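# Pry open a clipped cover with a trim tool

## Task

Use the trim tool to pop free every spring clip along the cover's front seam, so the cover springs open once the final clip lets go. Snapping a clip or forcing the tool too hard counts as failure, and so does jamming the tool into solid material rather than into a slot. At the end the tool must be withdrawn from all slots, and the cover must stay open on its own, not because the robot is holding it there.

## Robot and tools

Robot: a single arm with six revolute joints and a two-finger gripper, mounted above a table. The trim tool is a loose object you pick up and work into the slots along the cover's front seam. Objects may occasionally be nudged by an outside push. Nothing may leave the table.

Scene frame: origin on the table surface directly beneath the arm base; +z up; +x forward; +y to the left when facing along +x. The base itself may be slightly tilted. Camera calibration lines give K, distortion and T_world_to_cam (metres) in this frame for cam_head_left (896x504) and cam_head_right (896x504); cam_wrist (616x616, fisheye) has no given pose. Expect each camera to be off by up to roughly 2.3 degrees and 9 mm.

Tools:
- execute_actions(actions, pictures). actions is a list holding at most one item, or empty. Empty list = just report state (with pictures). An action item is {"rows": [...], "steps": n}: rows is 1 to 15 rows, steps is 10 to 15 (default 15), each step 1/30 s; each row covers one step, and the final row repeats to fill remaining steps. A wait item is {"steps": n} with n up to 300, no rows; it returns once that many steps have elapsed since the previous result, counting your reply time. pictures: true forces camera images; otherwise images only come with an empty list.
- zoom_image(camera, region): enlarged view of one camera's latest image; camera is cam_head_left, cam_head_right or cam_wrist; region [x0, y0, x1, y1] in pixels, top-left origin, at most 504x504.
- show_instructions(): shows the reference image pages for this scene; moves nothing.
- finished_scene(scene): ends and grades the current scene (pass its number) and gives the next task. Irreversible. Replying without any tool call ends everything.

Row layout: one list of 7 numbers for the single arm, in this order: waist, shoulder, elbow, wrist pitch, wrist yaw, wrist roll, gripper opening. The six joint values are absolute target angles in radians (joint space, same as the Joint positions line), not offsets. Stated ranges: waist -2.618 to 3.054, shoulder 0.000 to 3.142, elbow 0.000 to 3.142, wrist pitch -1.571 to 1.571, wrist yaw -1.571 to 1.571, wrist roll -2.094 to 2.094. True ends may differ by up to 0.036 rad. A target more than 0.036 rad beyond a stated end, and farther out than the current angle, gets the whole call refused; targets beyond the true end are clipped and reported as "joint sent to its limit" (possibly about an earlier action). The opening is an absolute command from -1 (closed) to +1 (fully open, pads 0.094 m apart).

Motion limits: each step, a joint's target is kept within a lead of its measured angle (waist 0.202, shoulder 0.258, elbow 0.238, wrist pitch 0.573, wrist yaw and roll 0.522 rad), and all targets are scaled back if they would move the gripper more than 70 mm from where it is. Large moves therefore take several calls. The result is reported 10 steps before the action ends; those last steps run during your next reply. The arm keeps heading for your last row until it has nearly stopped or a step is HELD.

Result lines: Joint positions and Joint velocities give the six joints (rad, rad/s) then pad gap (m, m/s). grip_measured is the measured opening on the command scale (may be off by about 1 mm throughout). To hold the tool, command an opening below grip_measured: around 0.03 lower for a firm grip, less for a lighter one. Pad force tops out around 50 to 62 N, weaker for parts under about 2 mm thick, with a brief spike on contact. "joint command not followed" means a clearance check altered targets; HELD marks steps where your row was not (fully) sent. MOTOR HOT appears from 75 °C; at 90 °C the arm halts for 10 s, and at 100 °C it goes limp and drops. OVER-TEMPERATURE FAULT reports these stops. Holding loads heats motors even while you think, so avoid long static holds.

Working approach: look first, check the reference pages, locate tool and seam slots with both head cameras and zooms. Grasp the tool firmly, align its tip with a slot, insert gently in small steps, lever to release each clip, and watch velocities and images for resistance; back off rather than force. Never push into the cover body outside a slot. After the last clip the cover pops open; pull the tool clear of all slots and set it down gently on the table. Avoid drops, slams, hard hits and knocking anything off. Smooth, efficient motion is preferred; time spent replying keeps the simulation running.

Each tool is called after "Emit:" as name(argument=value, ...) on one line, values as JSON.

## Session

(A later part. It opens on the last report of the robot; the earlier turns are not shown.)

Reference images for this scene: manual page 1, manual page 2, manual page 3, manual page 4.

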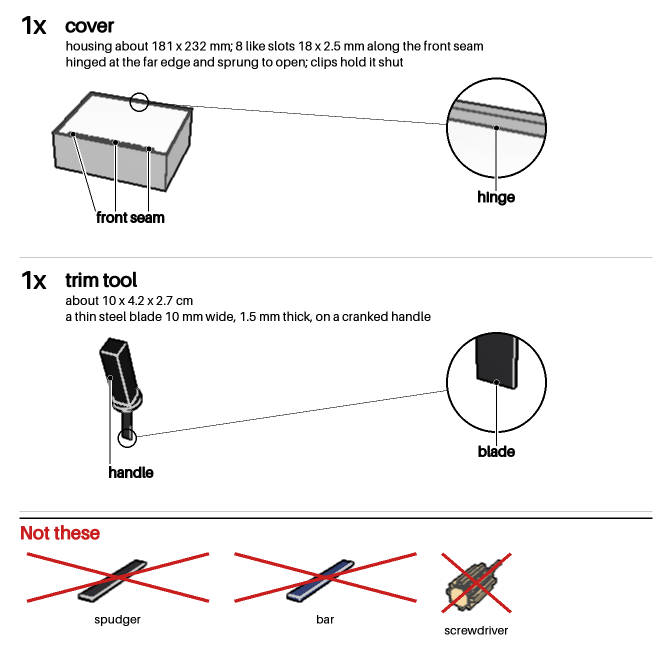

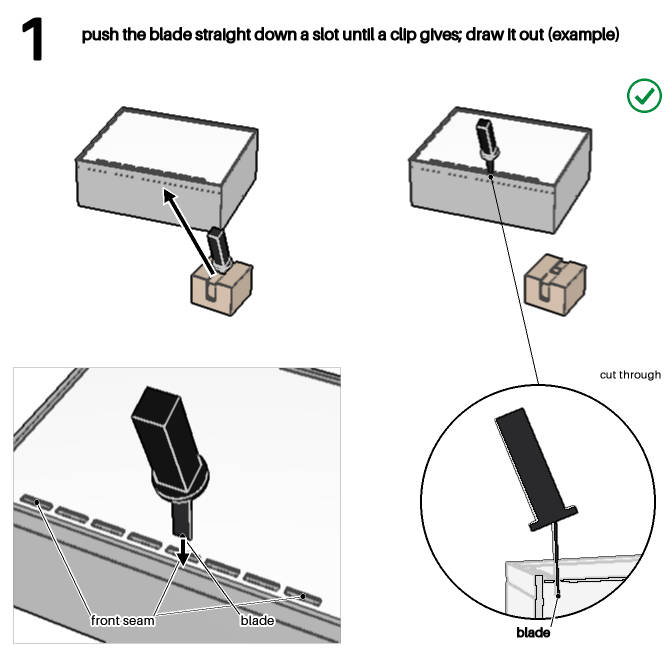

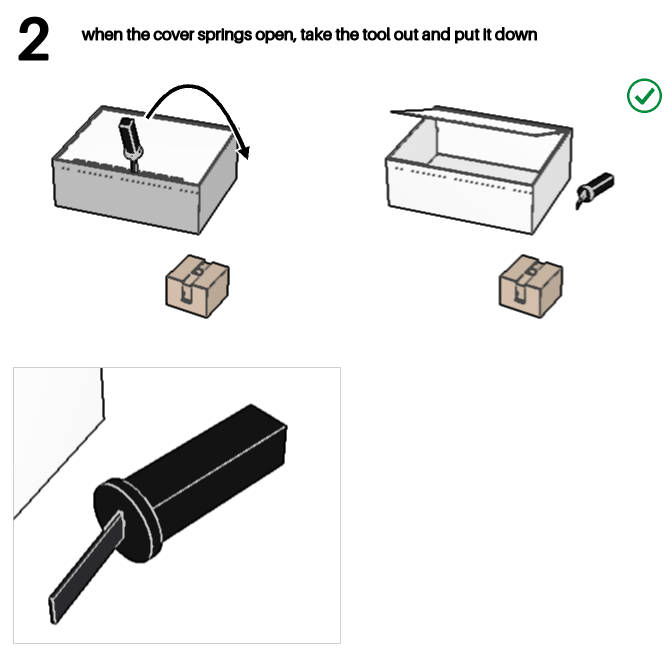

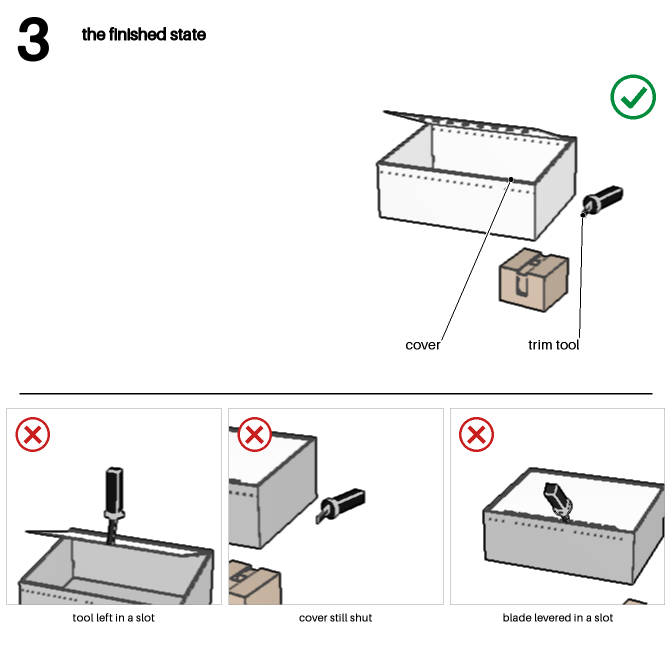

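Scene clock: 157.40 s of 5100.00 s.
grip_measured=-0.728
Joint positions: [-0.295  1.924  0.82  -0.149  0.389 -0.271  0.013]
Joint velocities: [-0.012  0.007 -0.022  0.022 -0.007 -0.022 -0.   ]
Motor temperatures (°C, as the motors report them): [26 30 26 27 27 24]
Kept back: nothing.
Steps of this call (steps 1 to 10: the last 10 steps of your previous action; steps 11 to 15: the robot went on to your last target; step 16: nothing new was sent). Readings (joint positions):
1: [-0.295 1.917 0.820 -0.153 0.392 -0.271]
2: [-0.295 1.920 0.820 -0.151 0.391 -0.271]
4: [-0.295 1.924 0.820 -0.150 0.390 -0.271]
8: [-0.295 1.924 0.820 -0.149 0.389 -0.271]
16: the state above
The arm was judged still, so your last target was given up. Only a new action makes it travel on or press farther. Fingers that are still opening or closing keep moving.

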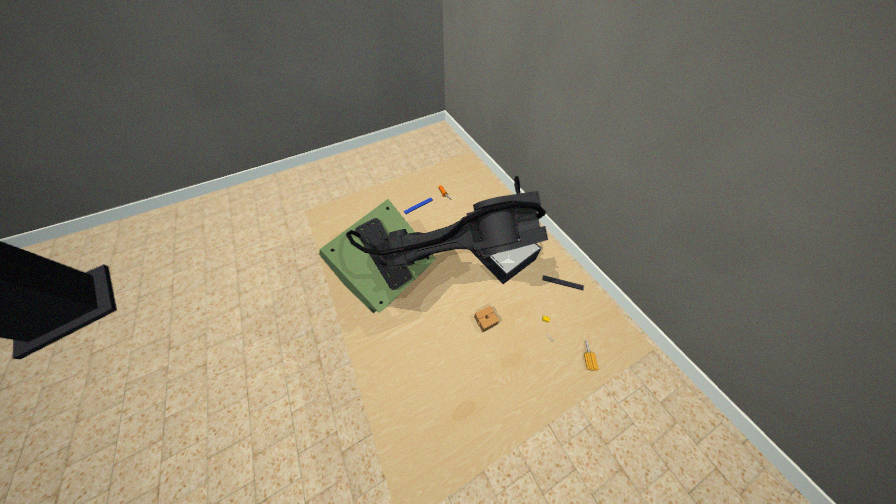

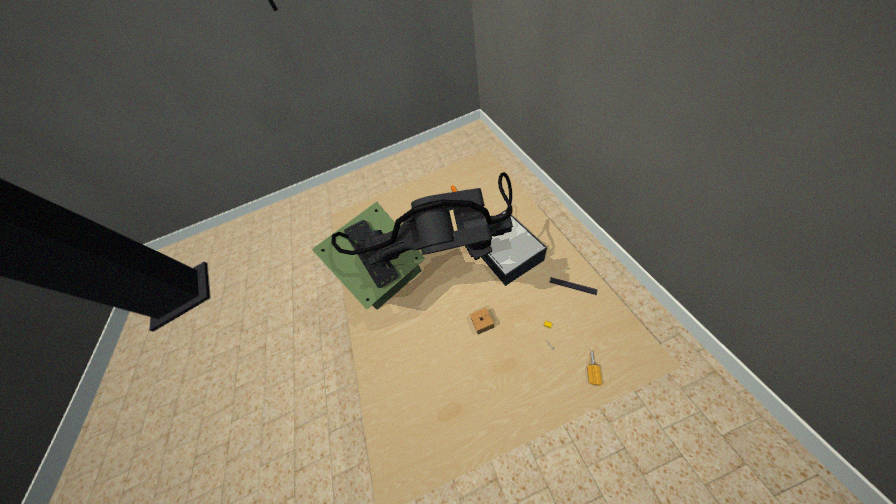

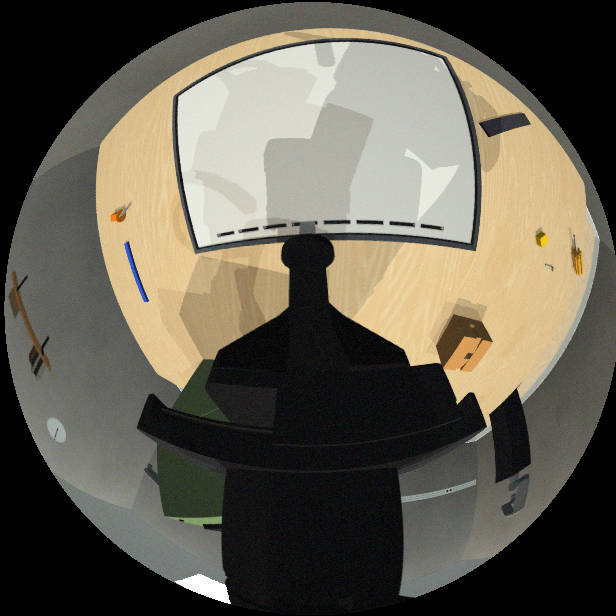

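Emit:
execute_actions(actions=[{"rows": [[-0.298,1.954,0.835,-0.150,0.373,-0.28,-0.77],[-0.298,1.954,0.835,-0.150,0.373,-0.28,-0.77],[-0.298,1.945,0.835,-0.150,0.373,-0.28,-0.77],[-0.298,1.940,0.835,-0.150,0.373,-0.28,-0.77]], "steps": 10}])

Emit:
execute_actions(actions=[{"steps": 16}], pictures=true)

Emit:
zoom_image(camera="cam_wrist", region=[260, 190, 360, 250])

Scene clock: 157.90 s of 5100.00 s.
grip_measured=-0.728
Joint positions: [-0.295  1.924  0.82  -0.149  0.389 -0.271  0.013]
Joint velocities: [ 0.007 -0.007 -0.012 -0.007  0.081  0.007  0.   ]
Motor temperatures (°C, as the motors report them): [26 30 26 27 27 24]
Kept back: the last 10 steps of this action.
Steps of this call (steps 1 to 15: nothing new was sent). Readings (joint positions):
1: [-0.295 1.924 0.820 -0.149 0.389 -0.271]
2: [-0.295 1.924 0.820 -0.149 0.389 -0.271]
4: [-0.295 1.924 0.820 -0.149 0.389 -0.271]
8: [-0.295 1.924 0.820 -0.149 0.389 -0.271]
15: the state above

Scene clock: 158.43 s of 5100.00 s.
grip_measured=-0.728
Joint positions: [-0.295  1.93   0.82  -0.149  0.386 -0.271  0.013]
Joint velocities: [-0.002  0.007  0.007  0.037 -0.081  0.022  0.001]
Motor temperatures (°C, as the motors report them): [26 30 26 27 27 24]
Kept back: nothing.
Steps of this call (steps 1 to 10: the last 10 steps of your previous action; steps 11 to 15: the robot went on to your last target; step 16: nothing new was sent). Readings (joint positions):
1: [-0.295 1.925 0.820 -0.149 0.389 -0.271]
2: [-0.295 1.928 0.820 -0.149 0.389 -0.271]
4: [-0.295 1.930 0.820 -0.149 0.387 -0.271]
8: [-0.295 1.930 0.820 -0.149 0.387 -0.271]
16: the state above
The arm was judged still, so your last target was given up. Only a new action makes it travel on or press farther. Fingers that are still opening or closing keep moving.

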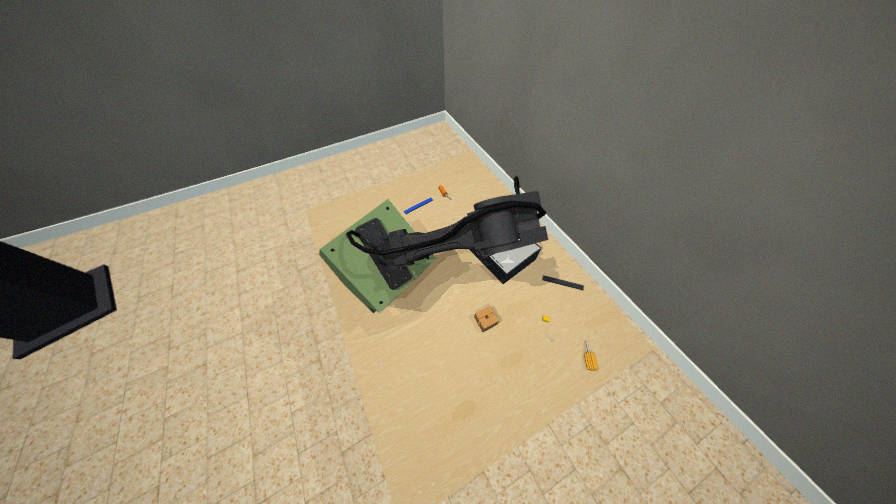

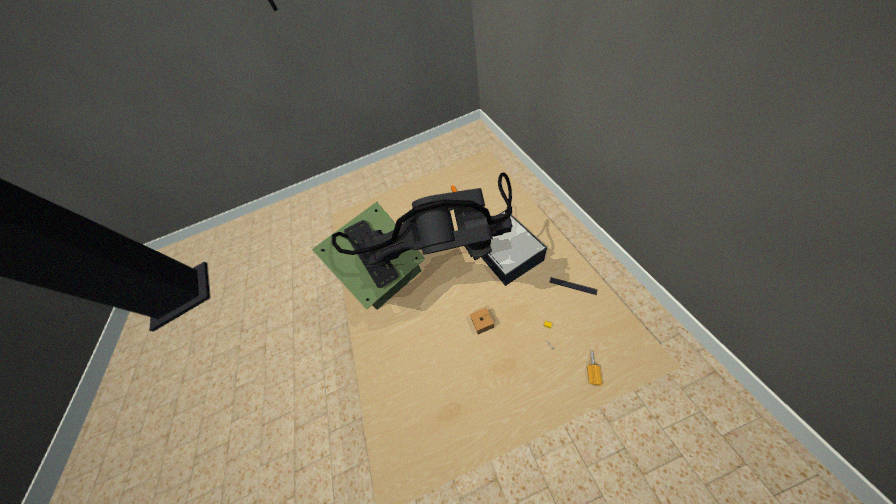

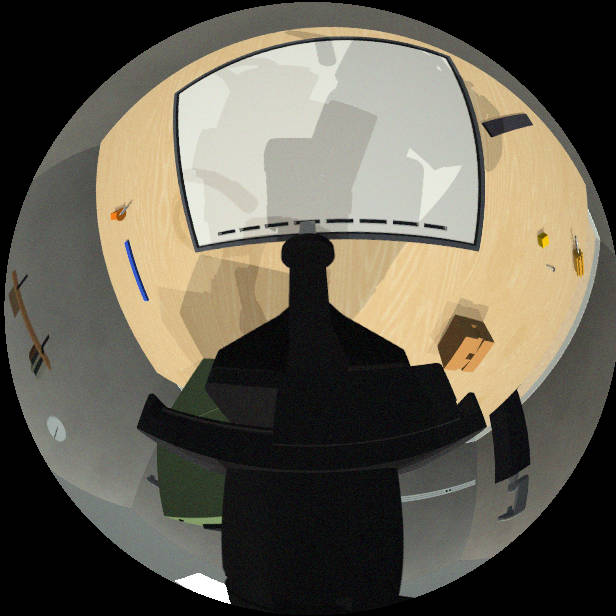

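Region (260, 190, 360, 250) of cam_wrist's 616x616 image, scaled by 5.040, with more detail than that image has; it fills the top 302 rows of this view, and the rest is white.

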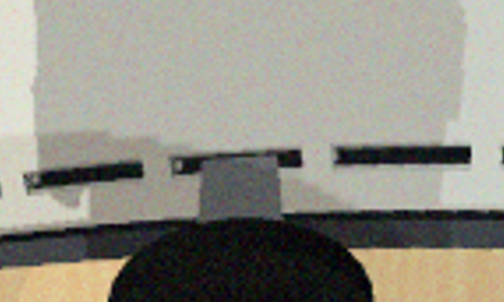

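Emit:
execute_actions(actions=[{"rows": [[-0.300,1.958,0.835,-0.134,0.373,-0.28,-0.77],[-0.301,1.960,0.835,-0.132,0.373,-0.28,-0.77],[-0.302,1.962,0.835,-0.130,0.373,-0.28,-0.77],[-0.303,1.964,0.835,-0.128,0.373,-0.28,-0.77],[-0.304,1.966,0.835,-0.126,0.373,-0.28,-0.77],[-0.305,1.968,0.835,-0.124,0.373,-0.28,-0.77],[-0.306,1.970,0.835,-0.122,0.373,-0.28,-0.77]], "steps": 10}])

Emit:
execute_actions(actions=[{"steps": 16}], pictures=true)

Emit:
zoom_image(camera="cam_wrist", region=[260, 190, 360, 250])

Scene clock: 158.90 s of 5100.00 s.
grip_measured=-0.728
Joint positions: [-0.295  1.93   0.82  -0.149  0.386 -0.271  0.013]
Joint velocities: [-0.012 -0.012  0.002 -0.007  0.007 -0.051  0.   ]
Motor temperatures (°C, as the motors report them): [26 30 26 27 27 24]
Kept back: the last 10 steps of this action.
Steps of this call (steps 1 to 14: nothing new was sent). Readings (joint positions):
1: [-0.295 1.930 0.820 -0.149 0.386 -0.271]
2: [-0.295 1.930 0.820 -0.149 0.386 -0.271]
4: [-0.295 1.930 0.820 -0.149 0.386 -0.271]
8: [-0.295 1.930 0.820 -0.149 0.386 -0.271]
14: the state above

Scene clock: 159.43 s of 5100.00 s.
grip_measured=-0.728
Joint positions: [-0.295  1.945  0.82  -0.136  0.386 -0.271  0.013]
Joint velocities: [ 0.002 -0.007 -0.007 -0.022 -0.007  0.022 -0.   ]
Motor temperatures (°C, as the motors report them): [26 30 26 27 27 24]
Kept back: nothing.
Steps of this call (steps 1 to 10: the last 10 steps of your previous action; steps 11 to 16: the robot went on to your last target). Readings (joint positions):
1: [-0.295 1.931 0.820 -0.149 0.386 -0.271]
2: [-0.295 1.933 0.820 -0.146 0.386 -0.271]
4: [-0.295 1.939 0.820 -0.142 0.386 -0.271]
8: [-0.295 1.945 0.820 -0.136 0.386 -0.271]
16: the state above

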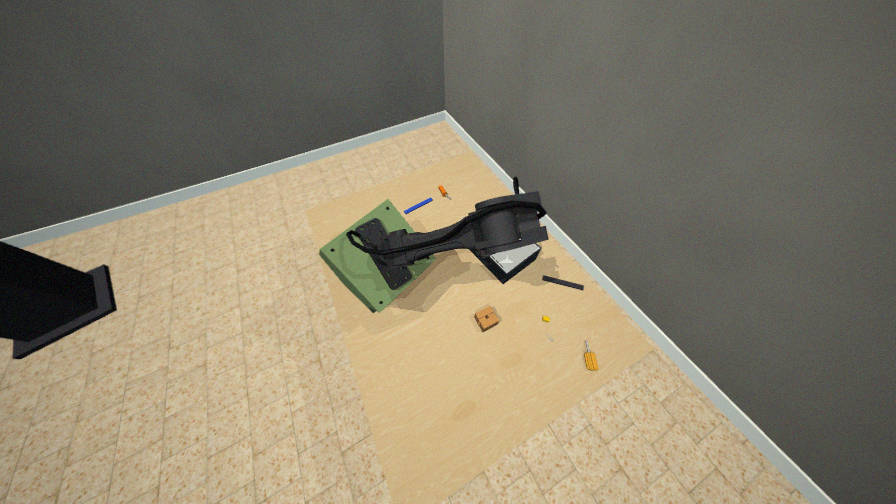

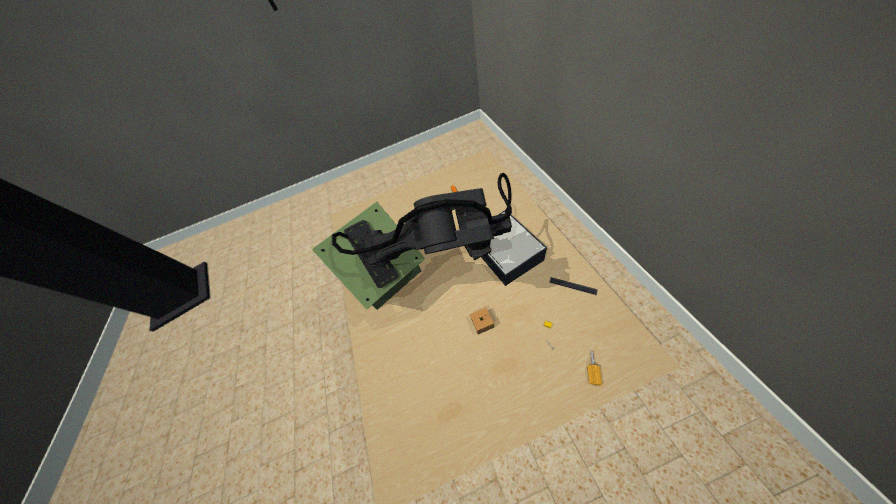

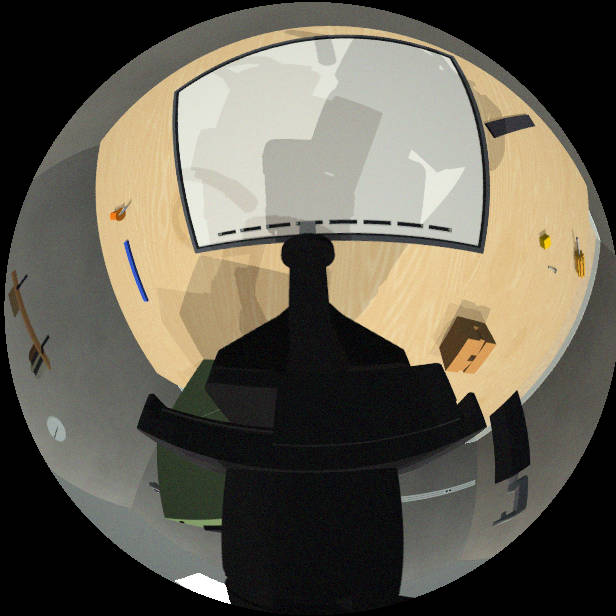

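Region (260, 190, 360, 250) of cam_wrist's 616x616 image, scaled by 5.040, with more detail than that image has; it fills the top 302 rows of this view, and the rest is white.

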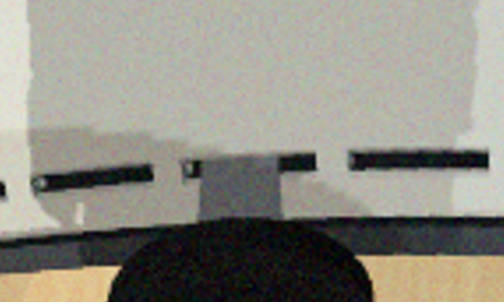

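Emit:
execute_actions(actions=[{"rows": [[-0.306,1.974,0.835,-0.120,0.373,-0.28,-0.77],[-0.306,1.977,0.835,-0.119,0.373,-0.28,-0.77],[-0.306,1.980,0.835,-0.118,0.373,-0.28,-0.77],[-0.306,1.982,0.835,-0.117,0.373,-0.28,-0.77],[-0.306,1.984,0.835,-0.116,0.373,-0.28,-0.77],[-0.306,1.986,0.835,-0.115,0.373,-0.28,-0.77],[-0.306,1.988,0.835,-0.114,0.373,-0.28,-0.77]], "steps": 10}])

Emit:
execute_actions(actions=[{"steps": 16}], pictures=true)

Emit:
zoom_image(camera="cam_wrist", region=[260, 190, 360, 250])

Scene clock: 160.67 s of 5100.00 s.
grip_measured=-0.728
Joint positions: [-0.295  1.945  0.82  -0.136  0.386 -0.271  0.013]
Joint velocities: [-0.017 -0.012 -0.022 -0.007 -0.007  0.007 -0.001]
Motor temperatures (°C, as the motors report them): [26 30 26 27 27 24]
Kept back: the last 10 steps of this action.
Steps of this call (steps 1 to 15: the robot went on to your last target; steps 16 to 37: nothing new was sent). Readings (joint positions):
1: [-0.295 1.945 0.820 -0.136 0.386 -0.271]
2: [-0.295 1.945 0.820 -0.136 0.386 -0.271]
4: [-0.295 1.945 0.820 -0.136 0.386 -0.271]
8: [-0.295 1.945 0.820 -0.136 0.386 -0.271]
37: the state above

Scene clock: 161.20 s of 5100.00 s.
grip_measured=-0.728
Joint positions: [-0.295  1.953  0.82  -0.132  0.386 -0.271  0.013]
Joint velocities: [-0.007  0.007 -0.012 -0.081  0.022 -0.022 -0.   ]
Motor temperatures (°C, as the motors report them): [26 30 26 27 27 24]
Kept back: nothing.
Steps of this call (steps 1 to 10: the last 10 steps of your previous action; steps 11 to 15: the robot went on to your last target; step 16: nothing new was sent). Readings (joint positions):
1: [-0.295 1.945 0.820 -0.136 0.386 -0.271]
2: [-0.295 1.945 0.820 -0.136 0.386 -0.271]
4: [-0.295 1.947 0.820 -0.135 0.386 -0.271]
8: [-0.295 1.953 0.820 -0.133 0.386 -0.271]
16: the state above
The arm was judged still, so your last target was given up. Only a new action makes it travel on or press farther. Fingers that are still opening or closing keep moving.

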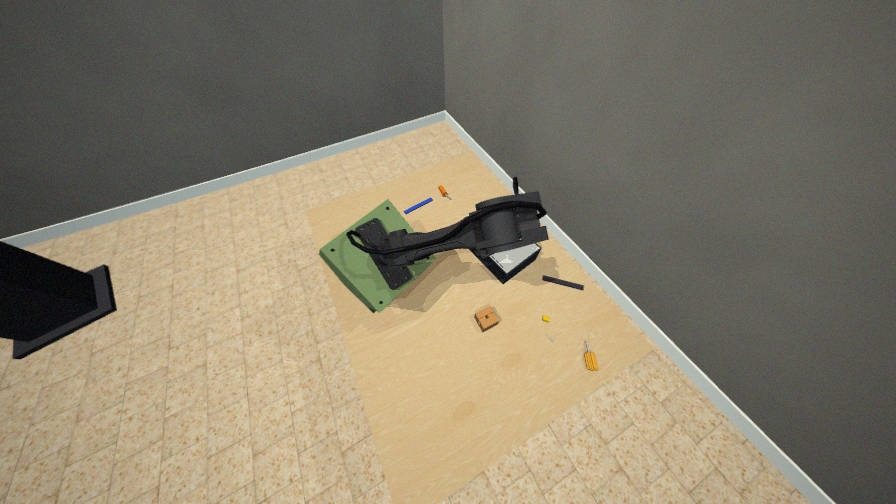

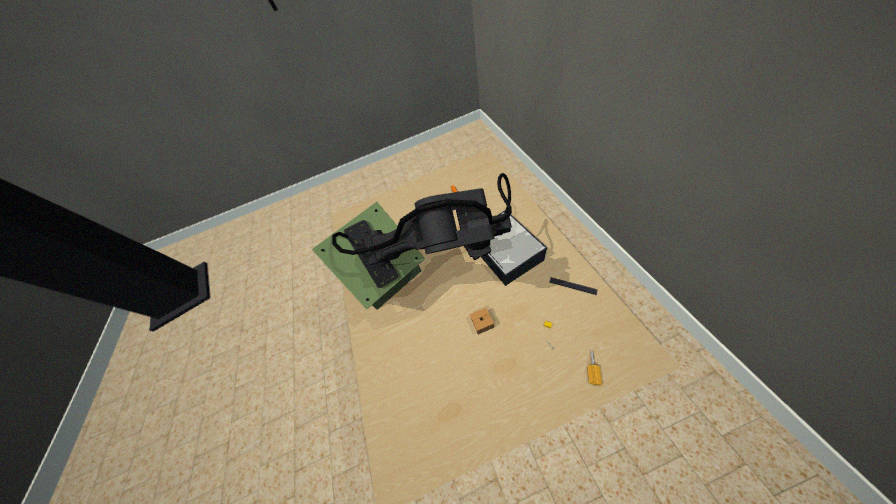

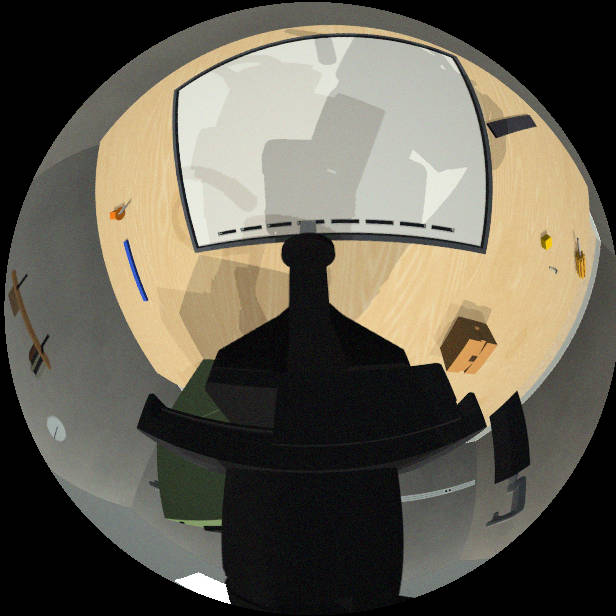

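Region (260, 190, 360, 250) of cam_wrist's 616x616 image, scaled by 5.040, with more detail than that image has; it fills the top 302 rows of this view, and the rest is white.

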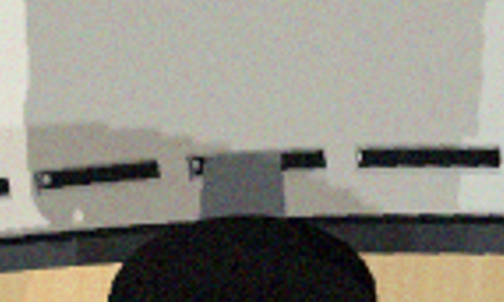

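Emit:
execute_actions(actions=[{"rows": [[-0.308,1.986,0.835,-0.116,0.373,-0.28,-0.77],[-0.309,1.989,0.835,-0.115,0.373,-0.28,-0.77],[-0.310,1.992,0.835,-0.114,0.373,-0.28,-0.77],[-0.311,1.994,0.835,-0.113,0.373,-0.28,-0.77],[-0.312,1.996,0.835,-0.112,0.373,-0.28,-0.77],[-0.312,1.998,0.835,-0.111,0.373,-0.28,-0.77],[-0.312,2.000,0.835,-0.110,0.373,-0.28,-0.77]], "steps": 10}])

Emit:
execute_actions(actions=[{"steps": 16}], pictures=true)

Emit:
zoom_image(camera="cam_wrist", region=[260, 190, 360, 250])

Scene clock: 161.77 s of 5100.00 s.
grip_measured=-0.728
Joint positions: [-0.295  1.953  0.82  -0.132  0.386 -0.271  0.013]
Joint velocities: [-0.002 -0.002  0.027  0.022  0.037  0.022  0.001]
Motor temperatures (°C, as the motors report them): [26 30 26 27 27 24]
Kept back: the last 10 steps of this action.
Steps of this call (steps 1 to 17: nothing new was sent). Readings (joint positions):
1: [-0.295 1.953 0.820 -0.132 0.386 -0.271]
2: [-0.295 1.953 0.820 -0.132 0.386 -0.271]
4: [-0.295 1.953 0.820 -0.132 0.386 -0.271]
8: [-0.295 1.953 0.820 -0.132 0.386 -0.271]
17: the state above

Scene clock: 162.30 s of 5100.00 s.
grip_measured=-0.728
Joint positions: [-0.296  1.953  0.82  -0.132  0.384 -0.271  0.013]
Joint velocities: [-0.012 -0.002 -0.017  0.022 -0.037 -0.051 -0.   ]
Motor temperatures (°C, as the motors report them): [26 30 26 27 27 24]
Kept back: nothing.
Steps of this call (steps 1 to 10: the last 10 steps of your previous action; steps 11 to 15: the robot went on to your last target; step 16: nothing new was sent). Readings (joint positions):
1: [-0.295 1.953 0.820 -0.132 0.386 -0.271]
2: [-0.295 1.953 0.820 -0.132 0.386 -0.271]
4: [-0.295 1.953 0.820 -0.132 0.386 -0.271]
8: [-0.296 1.953 0.820 -0.132 0.384 -0.271]
16: the state above
The arm was judged still, so your last target was given up. Only a new action makes it travel on or press farther. Fingers that are still opening or closing keep moving.

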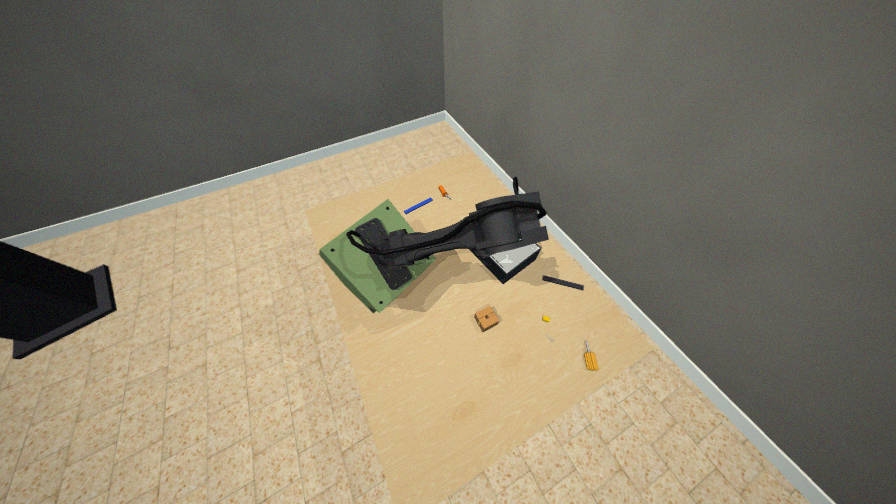

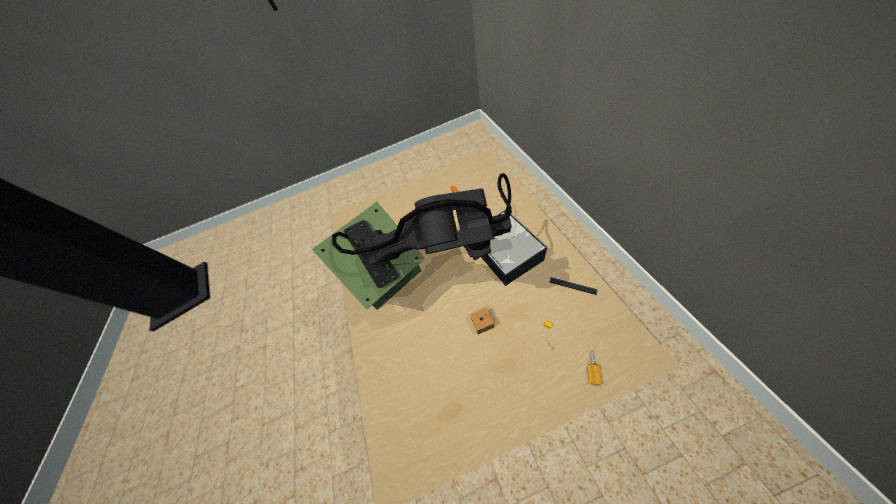

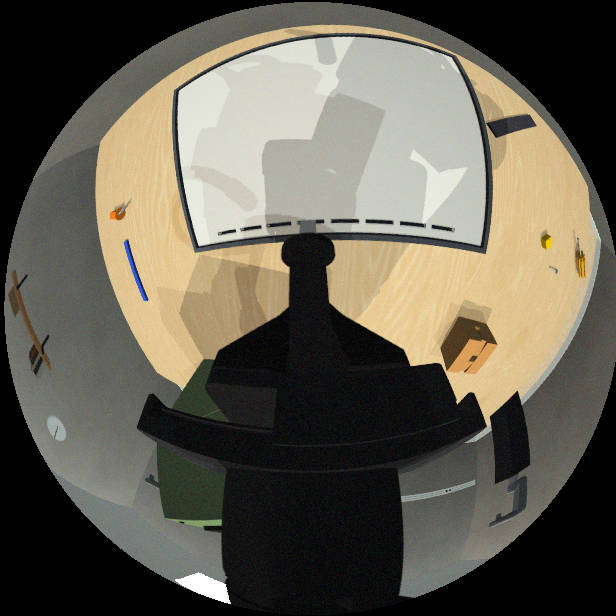

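Region (260, 190, 360, 250) of cam_wrist's 616x616 image, scaled by 5.040, with more detail than that image has; it fills the top 302 rows of this view, and the rest is white.

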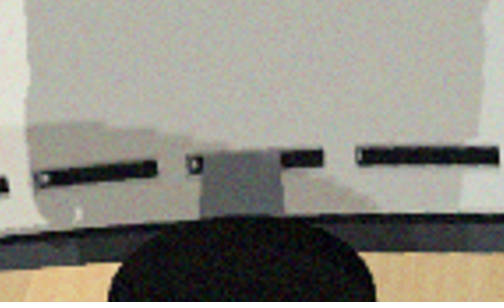

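Emit:
execute_actions(actions=[{"rows": [[-0.312,1.995,0.835,-0.110,0.373,-0.28,-0.77],[-0.312,1.998,0.835,-0.108,0.373,-0.28,-0.77],[-0.312,2.001,0.835,-0.106,0.373,-0.28,-0.77],[-0.312,2.003,0.835,-0.104,0.373,-0.28,-0.77],[-0.312,2.005,0.835,-0.102,0.373,-0.28,-0.77],[-0.312,2.007,0.835,-0.101,0.373,-0.28,-0.77],[-0.312,2.008,0.835,-0.100,0.373,-0.28,-0.77]], "steps": 10}])

Emit:
execute_actions(actions=[{"steps": 16}], pictures=true)

Emit:
zoom_image(camera="cam_wrist", region=[260, 190, 360, 250])

Scene clock: 166.07 s of 5100.00 s.
grip_measured=-0.728
Joint positions: [-0.296  1.953  0.82  -0.132  0.384 -0.271  0.013]
Joint velocities: [-0.007 -0.022  0.027 -0.007  0.066 -0.037 -0.001]
Motor temperatures (°C, as the motors report them): [26 30 26 27 27 24]
Kept back: the last 10 steps of this action.
Steps of this call (steps 1 to 90: nothing new was sent; then 0.77 s passed at rest). Readings (joint positions):
1: [-0.296 1.953 0.820 -0.132 0.384 -0.271]
2: [-0.296 1.953 0.820 -0.132 0.384 -0.271]
4: [-0.296 1.953 0.820 -0.132 0.384 -0.271]
8: [-0.296 1.953 0.820 -0.132 0.384 -0.271]
90: the state above

Scene clock: 166.60 s of 5100.00 s.
grip_measured=-0.728
Joint positions: [-0.299  1.975  0.82  -0.104  0.384 -0.275  0.013]
Joint velocities: [ 0.007 -0.007 -0.017 -0.051  0.037  0.081  0.001]
Motor temperatures (°C, as the motors report them): [26 30 26 27 27 24]
Kept back: nothing.
Steps of this call (steps 1 to 10: the last 10 steps of your previous action; steps 11 to 16: the robot went on to your last target). Readings (joint positions):
1: [-0.296 1.953 0.820 -0.132 0.384 -0.271]
2: [-0.296 1.953 0.820 -0.132 0.384 -0.271]
4: [-0.296 1.954 0.820 -0.132 0.384 -0.271]
8: [-0.297 1.967 0.820 -0.117 0.384 -0.272]
16: the state above

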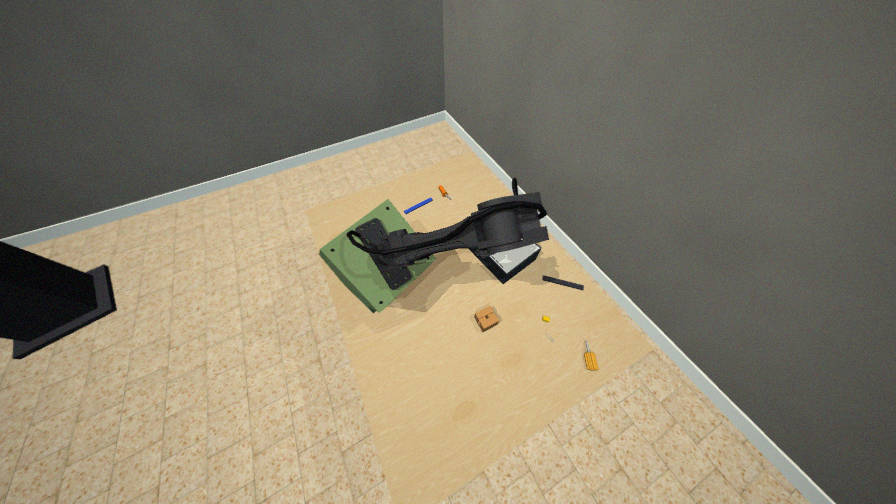

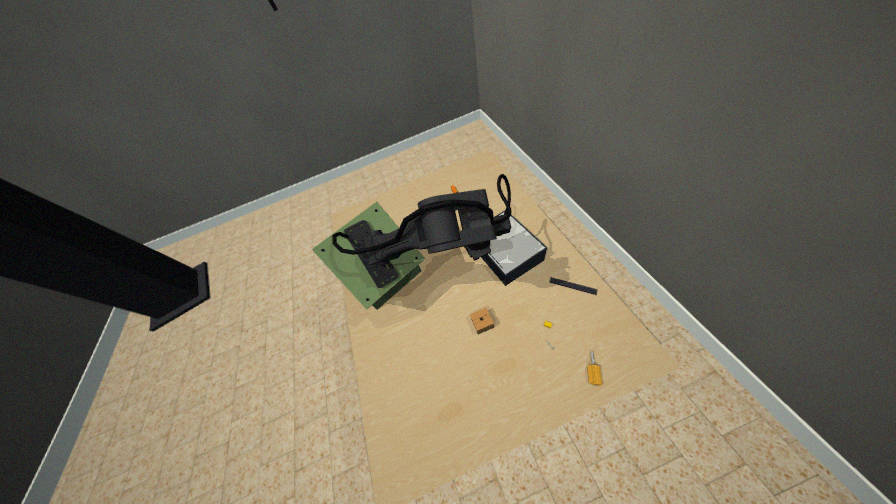

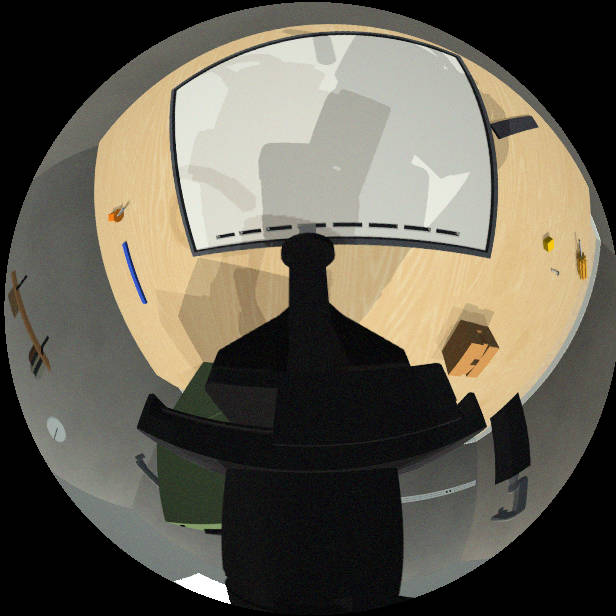

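Region (260, 190, 360, 250) of cam_wrist's 616x616 image, scaled by 5.040, with more detail than that image has; it fills the top 302 rows of this view, and the rest is white.

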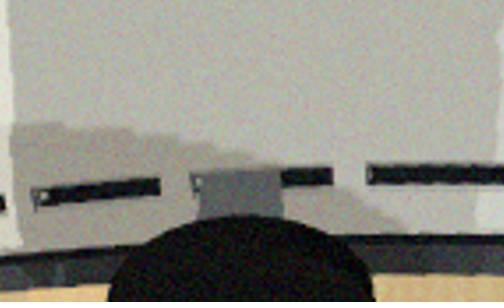

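Emit:
execute_actions(actions=[{"rows": [[-0.296,1.962,0.835,-0.118,0.384,-0.275,-0.77],[-0.295,1.957,0.835,-0.123,0.384,-0.275,-0.77],[-0.294,1.952,0.835,-0.128,0.384,-0.275,-0.77],[-0.293,1.947,0.835,-0.133,0.384,-0.275,-0.77],[-0.292,1.942,0.835,-0.138,0.384,-0.275,-0.77],[-0.291,1.937,0.835,-0.143,0.384,-0.275,-0.77],[-0.290,1.932,0.835,-0.148,0.384,-0.275,-0.77],[-0.290,1.927,0.835,-0.153,0.384,-0.275,-0.77],[-0.290,1.922,0.835,-0.158,0.384,-0.275,-0.77],[-0.290,1.915,0.835,-0.163,0.384,-0.275,-0.77],[-0.290,1.905,0.835,-0.168,0.384,-0.275,-0.77],[-0.290,1.895,0.835,-0.172,0.384,-0.275,-0.77],[-0.290,1.885,0.835,-0.176,0.384,-0.275,-0.77],[-0.290,1.875,0.835,-0.18,0.384,-0.275,-0.77],[-0.290,1.865,0.835,-0.185,0.384,-0.275,-0.77]], "steps": 15}])

Scene clock: 167.30 s of 5100.00 s.
grip_measured=-0.728
Joint positions: [-0.299  1.97   0.82  -0.104  0.383 -0.276  0.013]
Joint velocities: [ 0.002 -0.007 -0.002 -0.022  0.007 -0.007  0.   ]
Motor temperatures (°C, as the motors report them): [26 30 26 27 27 24]
Steps of this call (steps 1 to 15: the robot went on to your last target; step 16: nothing new was sent; steps 17 to 21: the first 5 steps of this action). Readings (joint positions):
17: [-0.299 1.973 0.820 -0.104 0.384 -0.276]
18: [-0.299 1.972 0.820 -0.104 0.384 -0.276]
20: [-0.299 1.971 0.820 -0.104 0.383 -0.276]
21: the state above

Emit:
execute_actions(actions=[{"rows": [[-0.30,1.855,0.835,-0.188,0.375,-0.29,-0.77],[-0.315,1.845,0.835,-0.19,0.36,-0.305,-0.77],[-0.33,1.835,0.835,-0.19,0.345,-0.32,-0.77],[-0.345,1.828,0.835,-0.19,0.33,-0.335,-0.77],[-0.36,1.822,0.835,-0.19,0.32,-0.35,-0.77],[-0.375,1.82,0.835,-0.19,0.31,-0.36,-0.77],[-0.388,1.82,0.835,-0.19,0.307,-0.364,-0.77]], "steps": 12}])

Emit:
execute_actions(actions=[{"steps": 20}], pictures=true)

Emit:
zoom_image(camera="cam_wrist", region=[260, 190, 360, 250])

Scene clock: 168.00 s of 5100.00 s.
grip_measured=-0.728
Joint positions: [-0.3    1.875  0.82  -0.166  0.378 -0.279  0.013]
Joint velocities: [-0.042 -0.071 -0.002 -0.081 -0.007 -0.154  0.   ]
Motor temperatures (°C, as the motors report them): [26 30 26 27 27 24]
Steps of this call (steps 1 to 10: the last 10 steps of your previous action; steps 11 to 19: the robot went on to your last target; steps 20 to 21: the first 2 steps of this action). Readings (joint positions):
20: [-0.299 1.877 0.820 -0.165 0.379 -0.276]
21: the state above

Scene clock: 168.67 s of 5100.00 s.
grip_measured=-0.728
Joint positions: [-0.394  1.835  0.82  -0.174  0.325 -0.352  0.013]
Joint velocities: [-0.007 -0.012 -0.007  0.007 -0.051 -0.066 -0.001]
Motor temperatures (°C, as the motors report them): [26 30 26 27 27 24]
Kept back: nothing.
Steps of this call (steps 1 to 10: the last 10 steps of your previous action; steps 11 to 20: the robot went on to your last target). Readings (joint positions):
1: [-0.305 1.872 0.820 -0.170 0.373 -0.285]
2: [-0.313 1.865 0.820 -0.172 0.366 -0.293]
4: [-0.340 1.850 0.820 -0.173 0.352 -0.311]
8: [-0.391 1.835 0.820 -0.173 0.339 -0.335]
20: the state above

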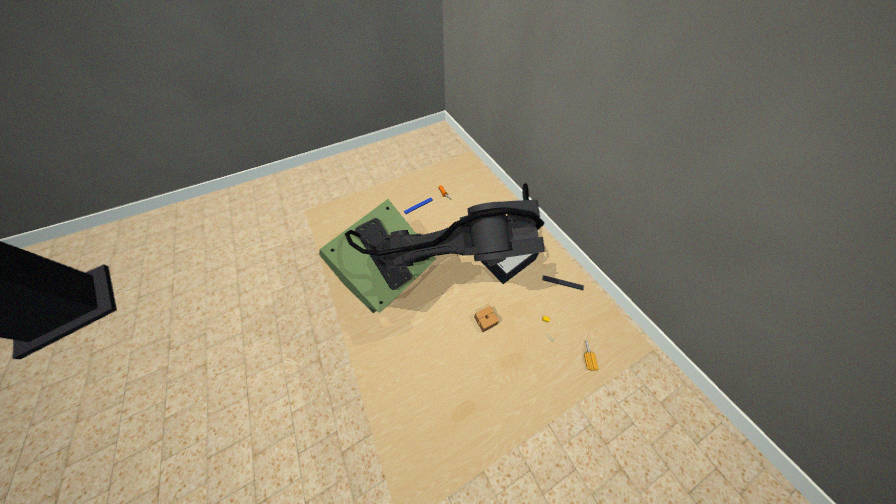

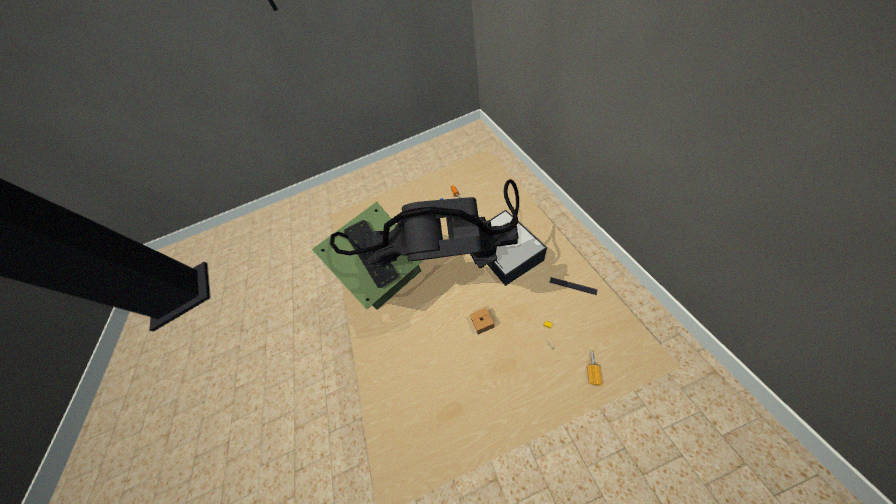

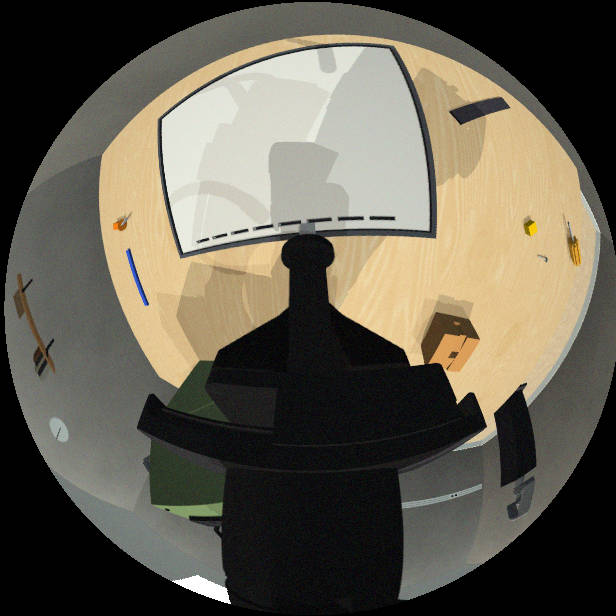

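Region (260, 190, 360, 250) of cam_wrist's 616x616 image, scaled by 5.040, with more detail than that image has; it fills the top 302 rows of this view, and the rest is white.

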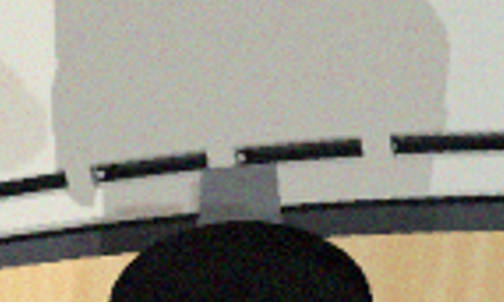

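Emit:
zoom_image(camera="cam_wrist", region=[180, 195, 420, 265])

Region (180, 195, 420, 265) of cam_wrist's 616x616 image, scaled by 2.100, with more detail than that image has; it fills the top 147 rows of this view, and the rest is white.

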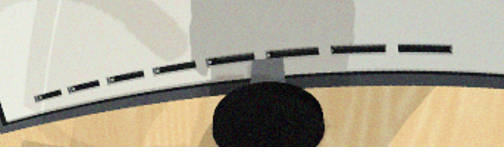

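Emit:
execute_actions(actions=[{"rows": [[-0.37,1.866,0.835,-0.19,0.325,-0.364,-0.77],[-0.36,1.866,0.835,-0.19,0.325,-0.364,-0.77],[-0.352,1.862,0.835,-0.19,0.325,-0.364,-0.77],[-0.352,1.858,0.835,-0.19,0.325,-0.364,-0.77]], "steps": 10}])

Emit:
execute_actions(actions=[{"steps": 18}], pictures=true)

Emit:
zoom_image(camera="cam_wrist", region=[260, 190, 360, 250])

Scene clock: 170.10 s of 5100.00 s.
grip_measured=-0.728
Joint positions: [-0.394  1.835  0.82  -0.174  0.323 -0.353  0.013]
Joint velocities: [-0.002 -0.007  0.017 -0.007 -0.007  0.022 -0.001]
Motor temperatures (°C, as the motors report them): [26 30 26 27 27 24]
Kept back: the last 10 steps of this action.
Steps of this call (steps 1 to 15: the robot went on to your last target; steps 16 to 43: nothing new was sent). Readings (joint positions):
1: [-0.394 1.835 0.820 -0.174 0.325 -0.352]
2: [-0.394 1.835 0.820 -0.174 0.324 -0.353]
4: [-0.394 1.835 0.820 -0.174 0.324 -0.353]
8: [-0.394 1.835 0.820 -0.174 0.324 -0.353]
43: the state above

Scene clock: 170.70 s of 5100.00 s.
grip_measured=-0.728
Joint positions: [-0.367  1.845  0.82  -0.176  0.324 -0.353  0.013]
Joint velocities: [ 0.002 -0.007  0.012  0.095  0.007  0.022 -0.001]
Motor temperatures (°C, as the motors report them): [26 30 26 27 27 24]
Kept back: nothing.
Steps of this call (steps 1 to 10: the last 10 steps of your previous action; steps 11 to 18: the robot went on to your last target). Readings (joint positions):
1: [-0.393 1.836 0.820 -0.174 0.324 -0.353]
2: [-0.392 1.839 0.820 -0.174 0.324 -0.353]
4: [-0.382 1.844 0.820 -0.176 0.324 -0.353]
8: [-0.367 1.845 0.820 -0.176 0.324 -0.353]
18: the state above

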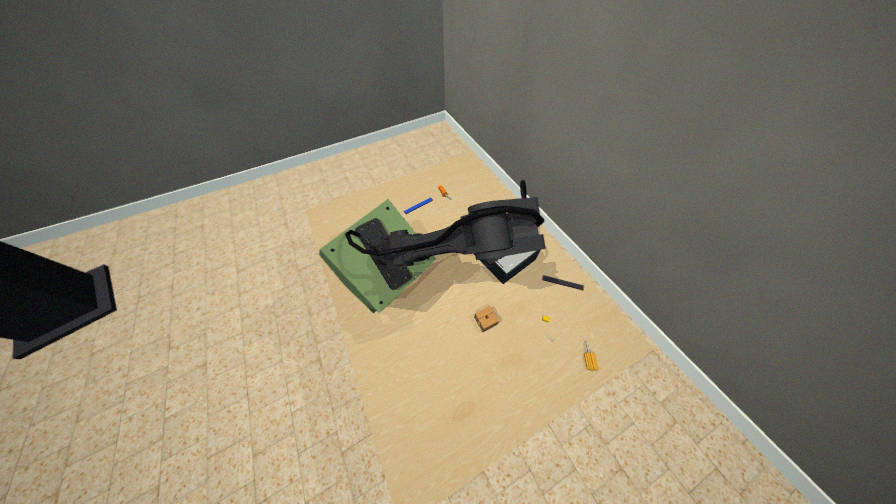

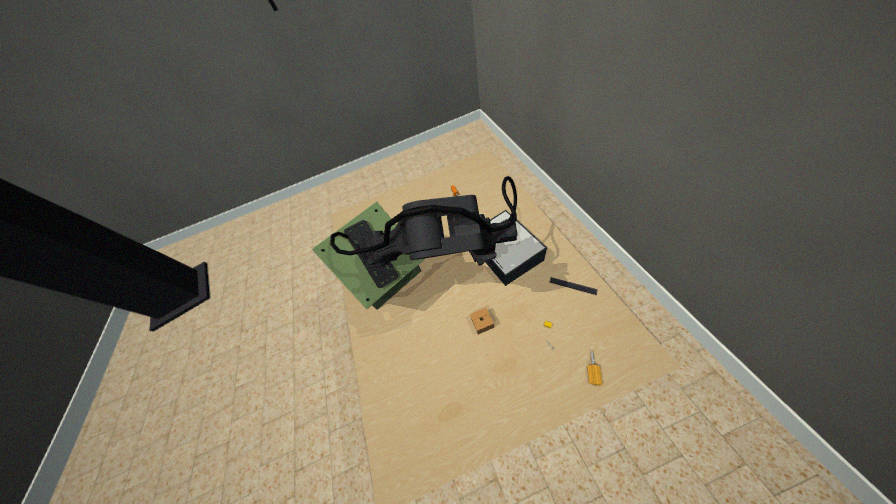

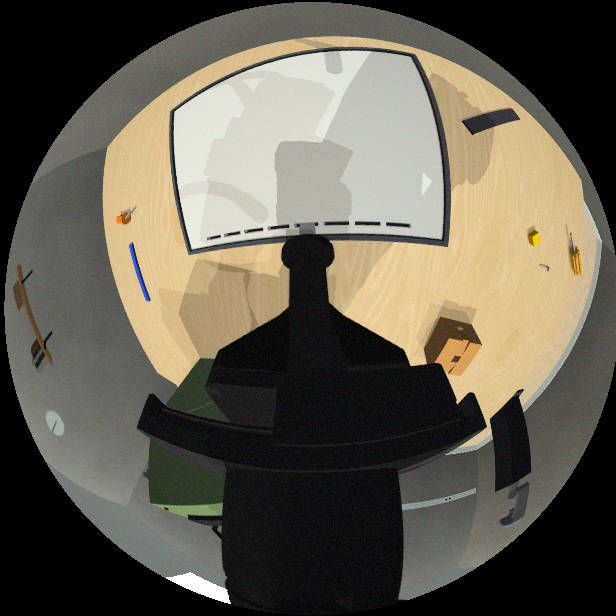

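Region (260, 190, 360, 250) of cam_wrist's 616x616 image, scaled by 5.040, with more detail than that image has; it fills the top 302 rows of this view, and the rest is white.

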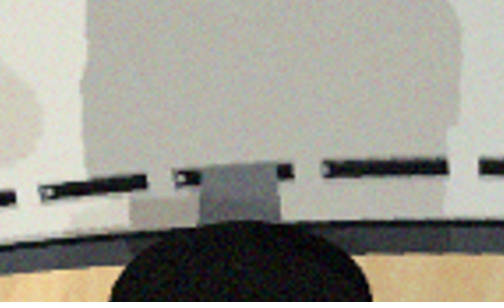

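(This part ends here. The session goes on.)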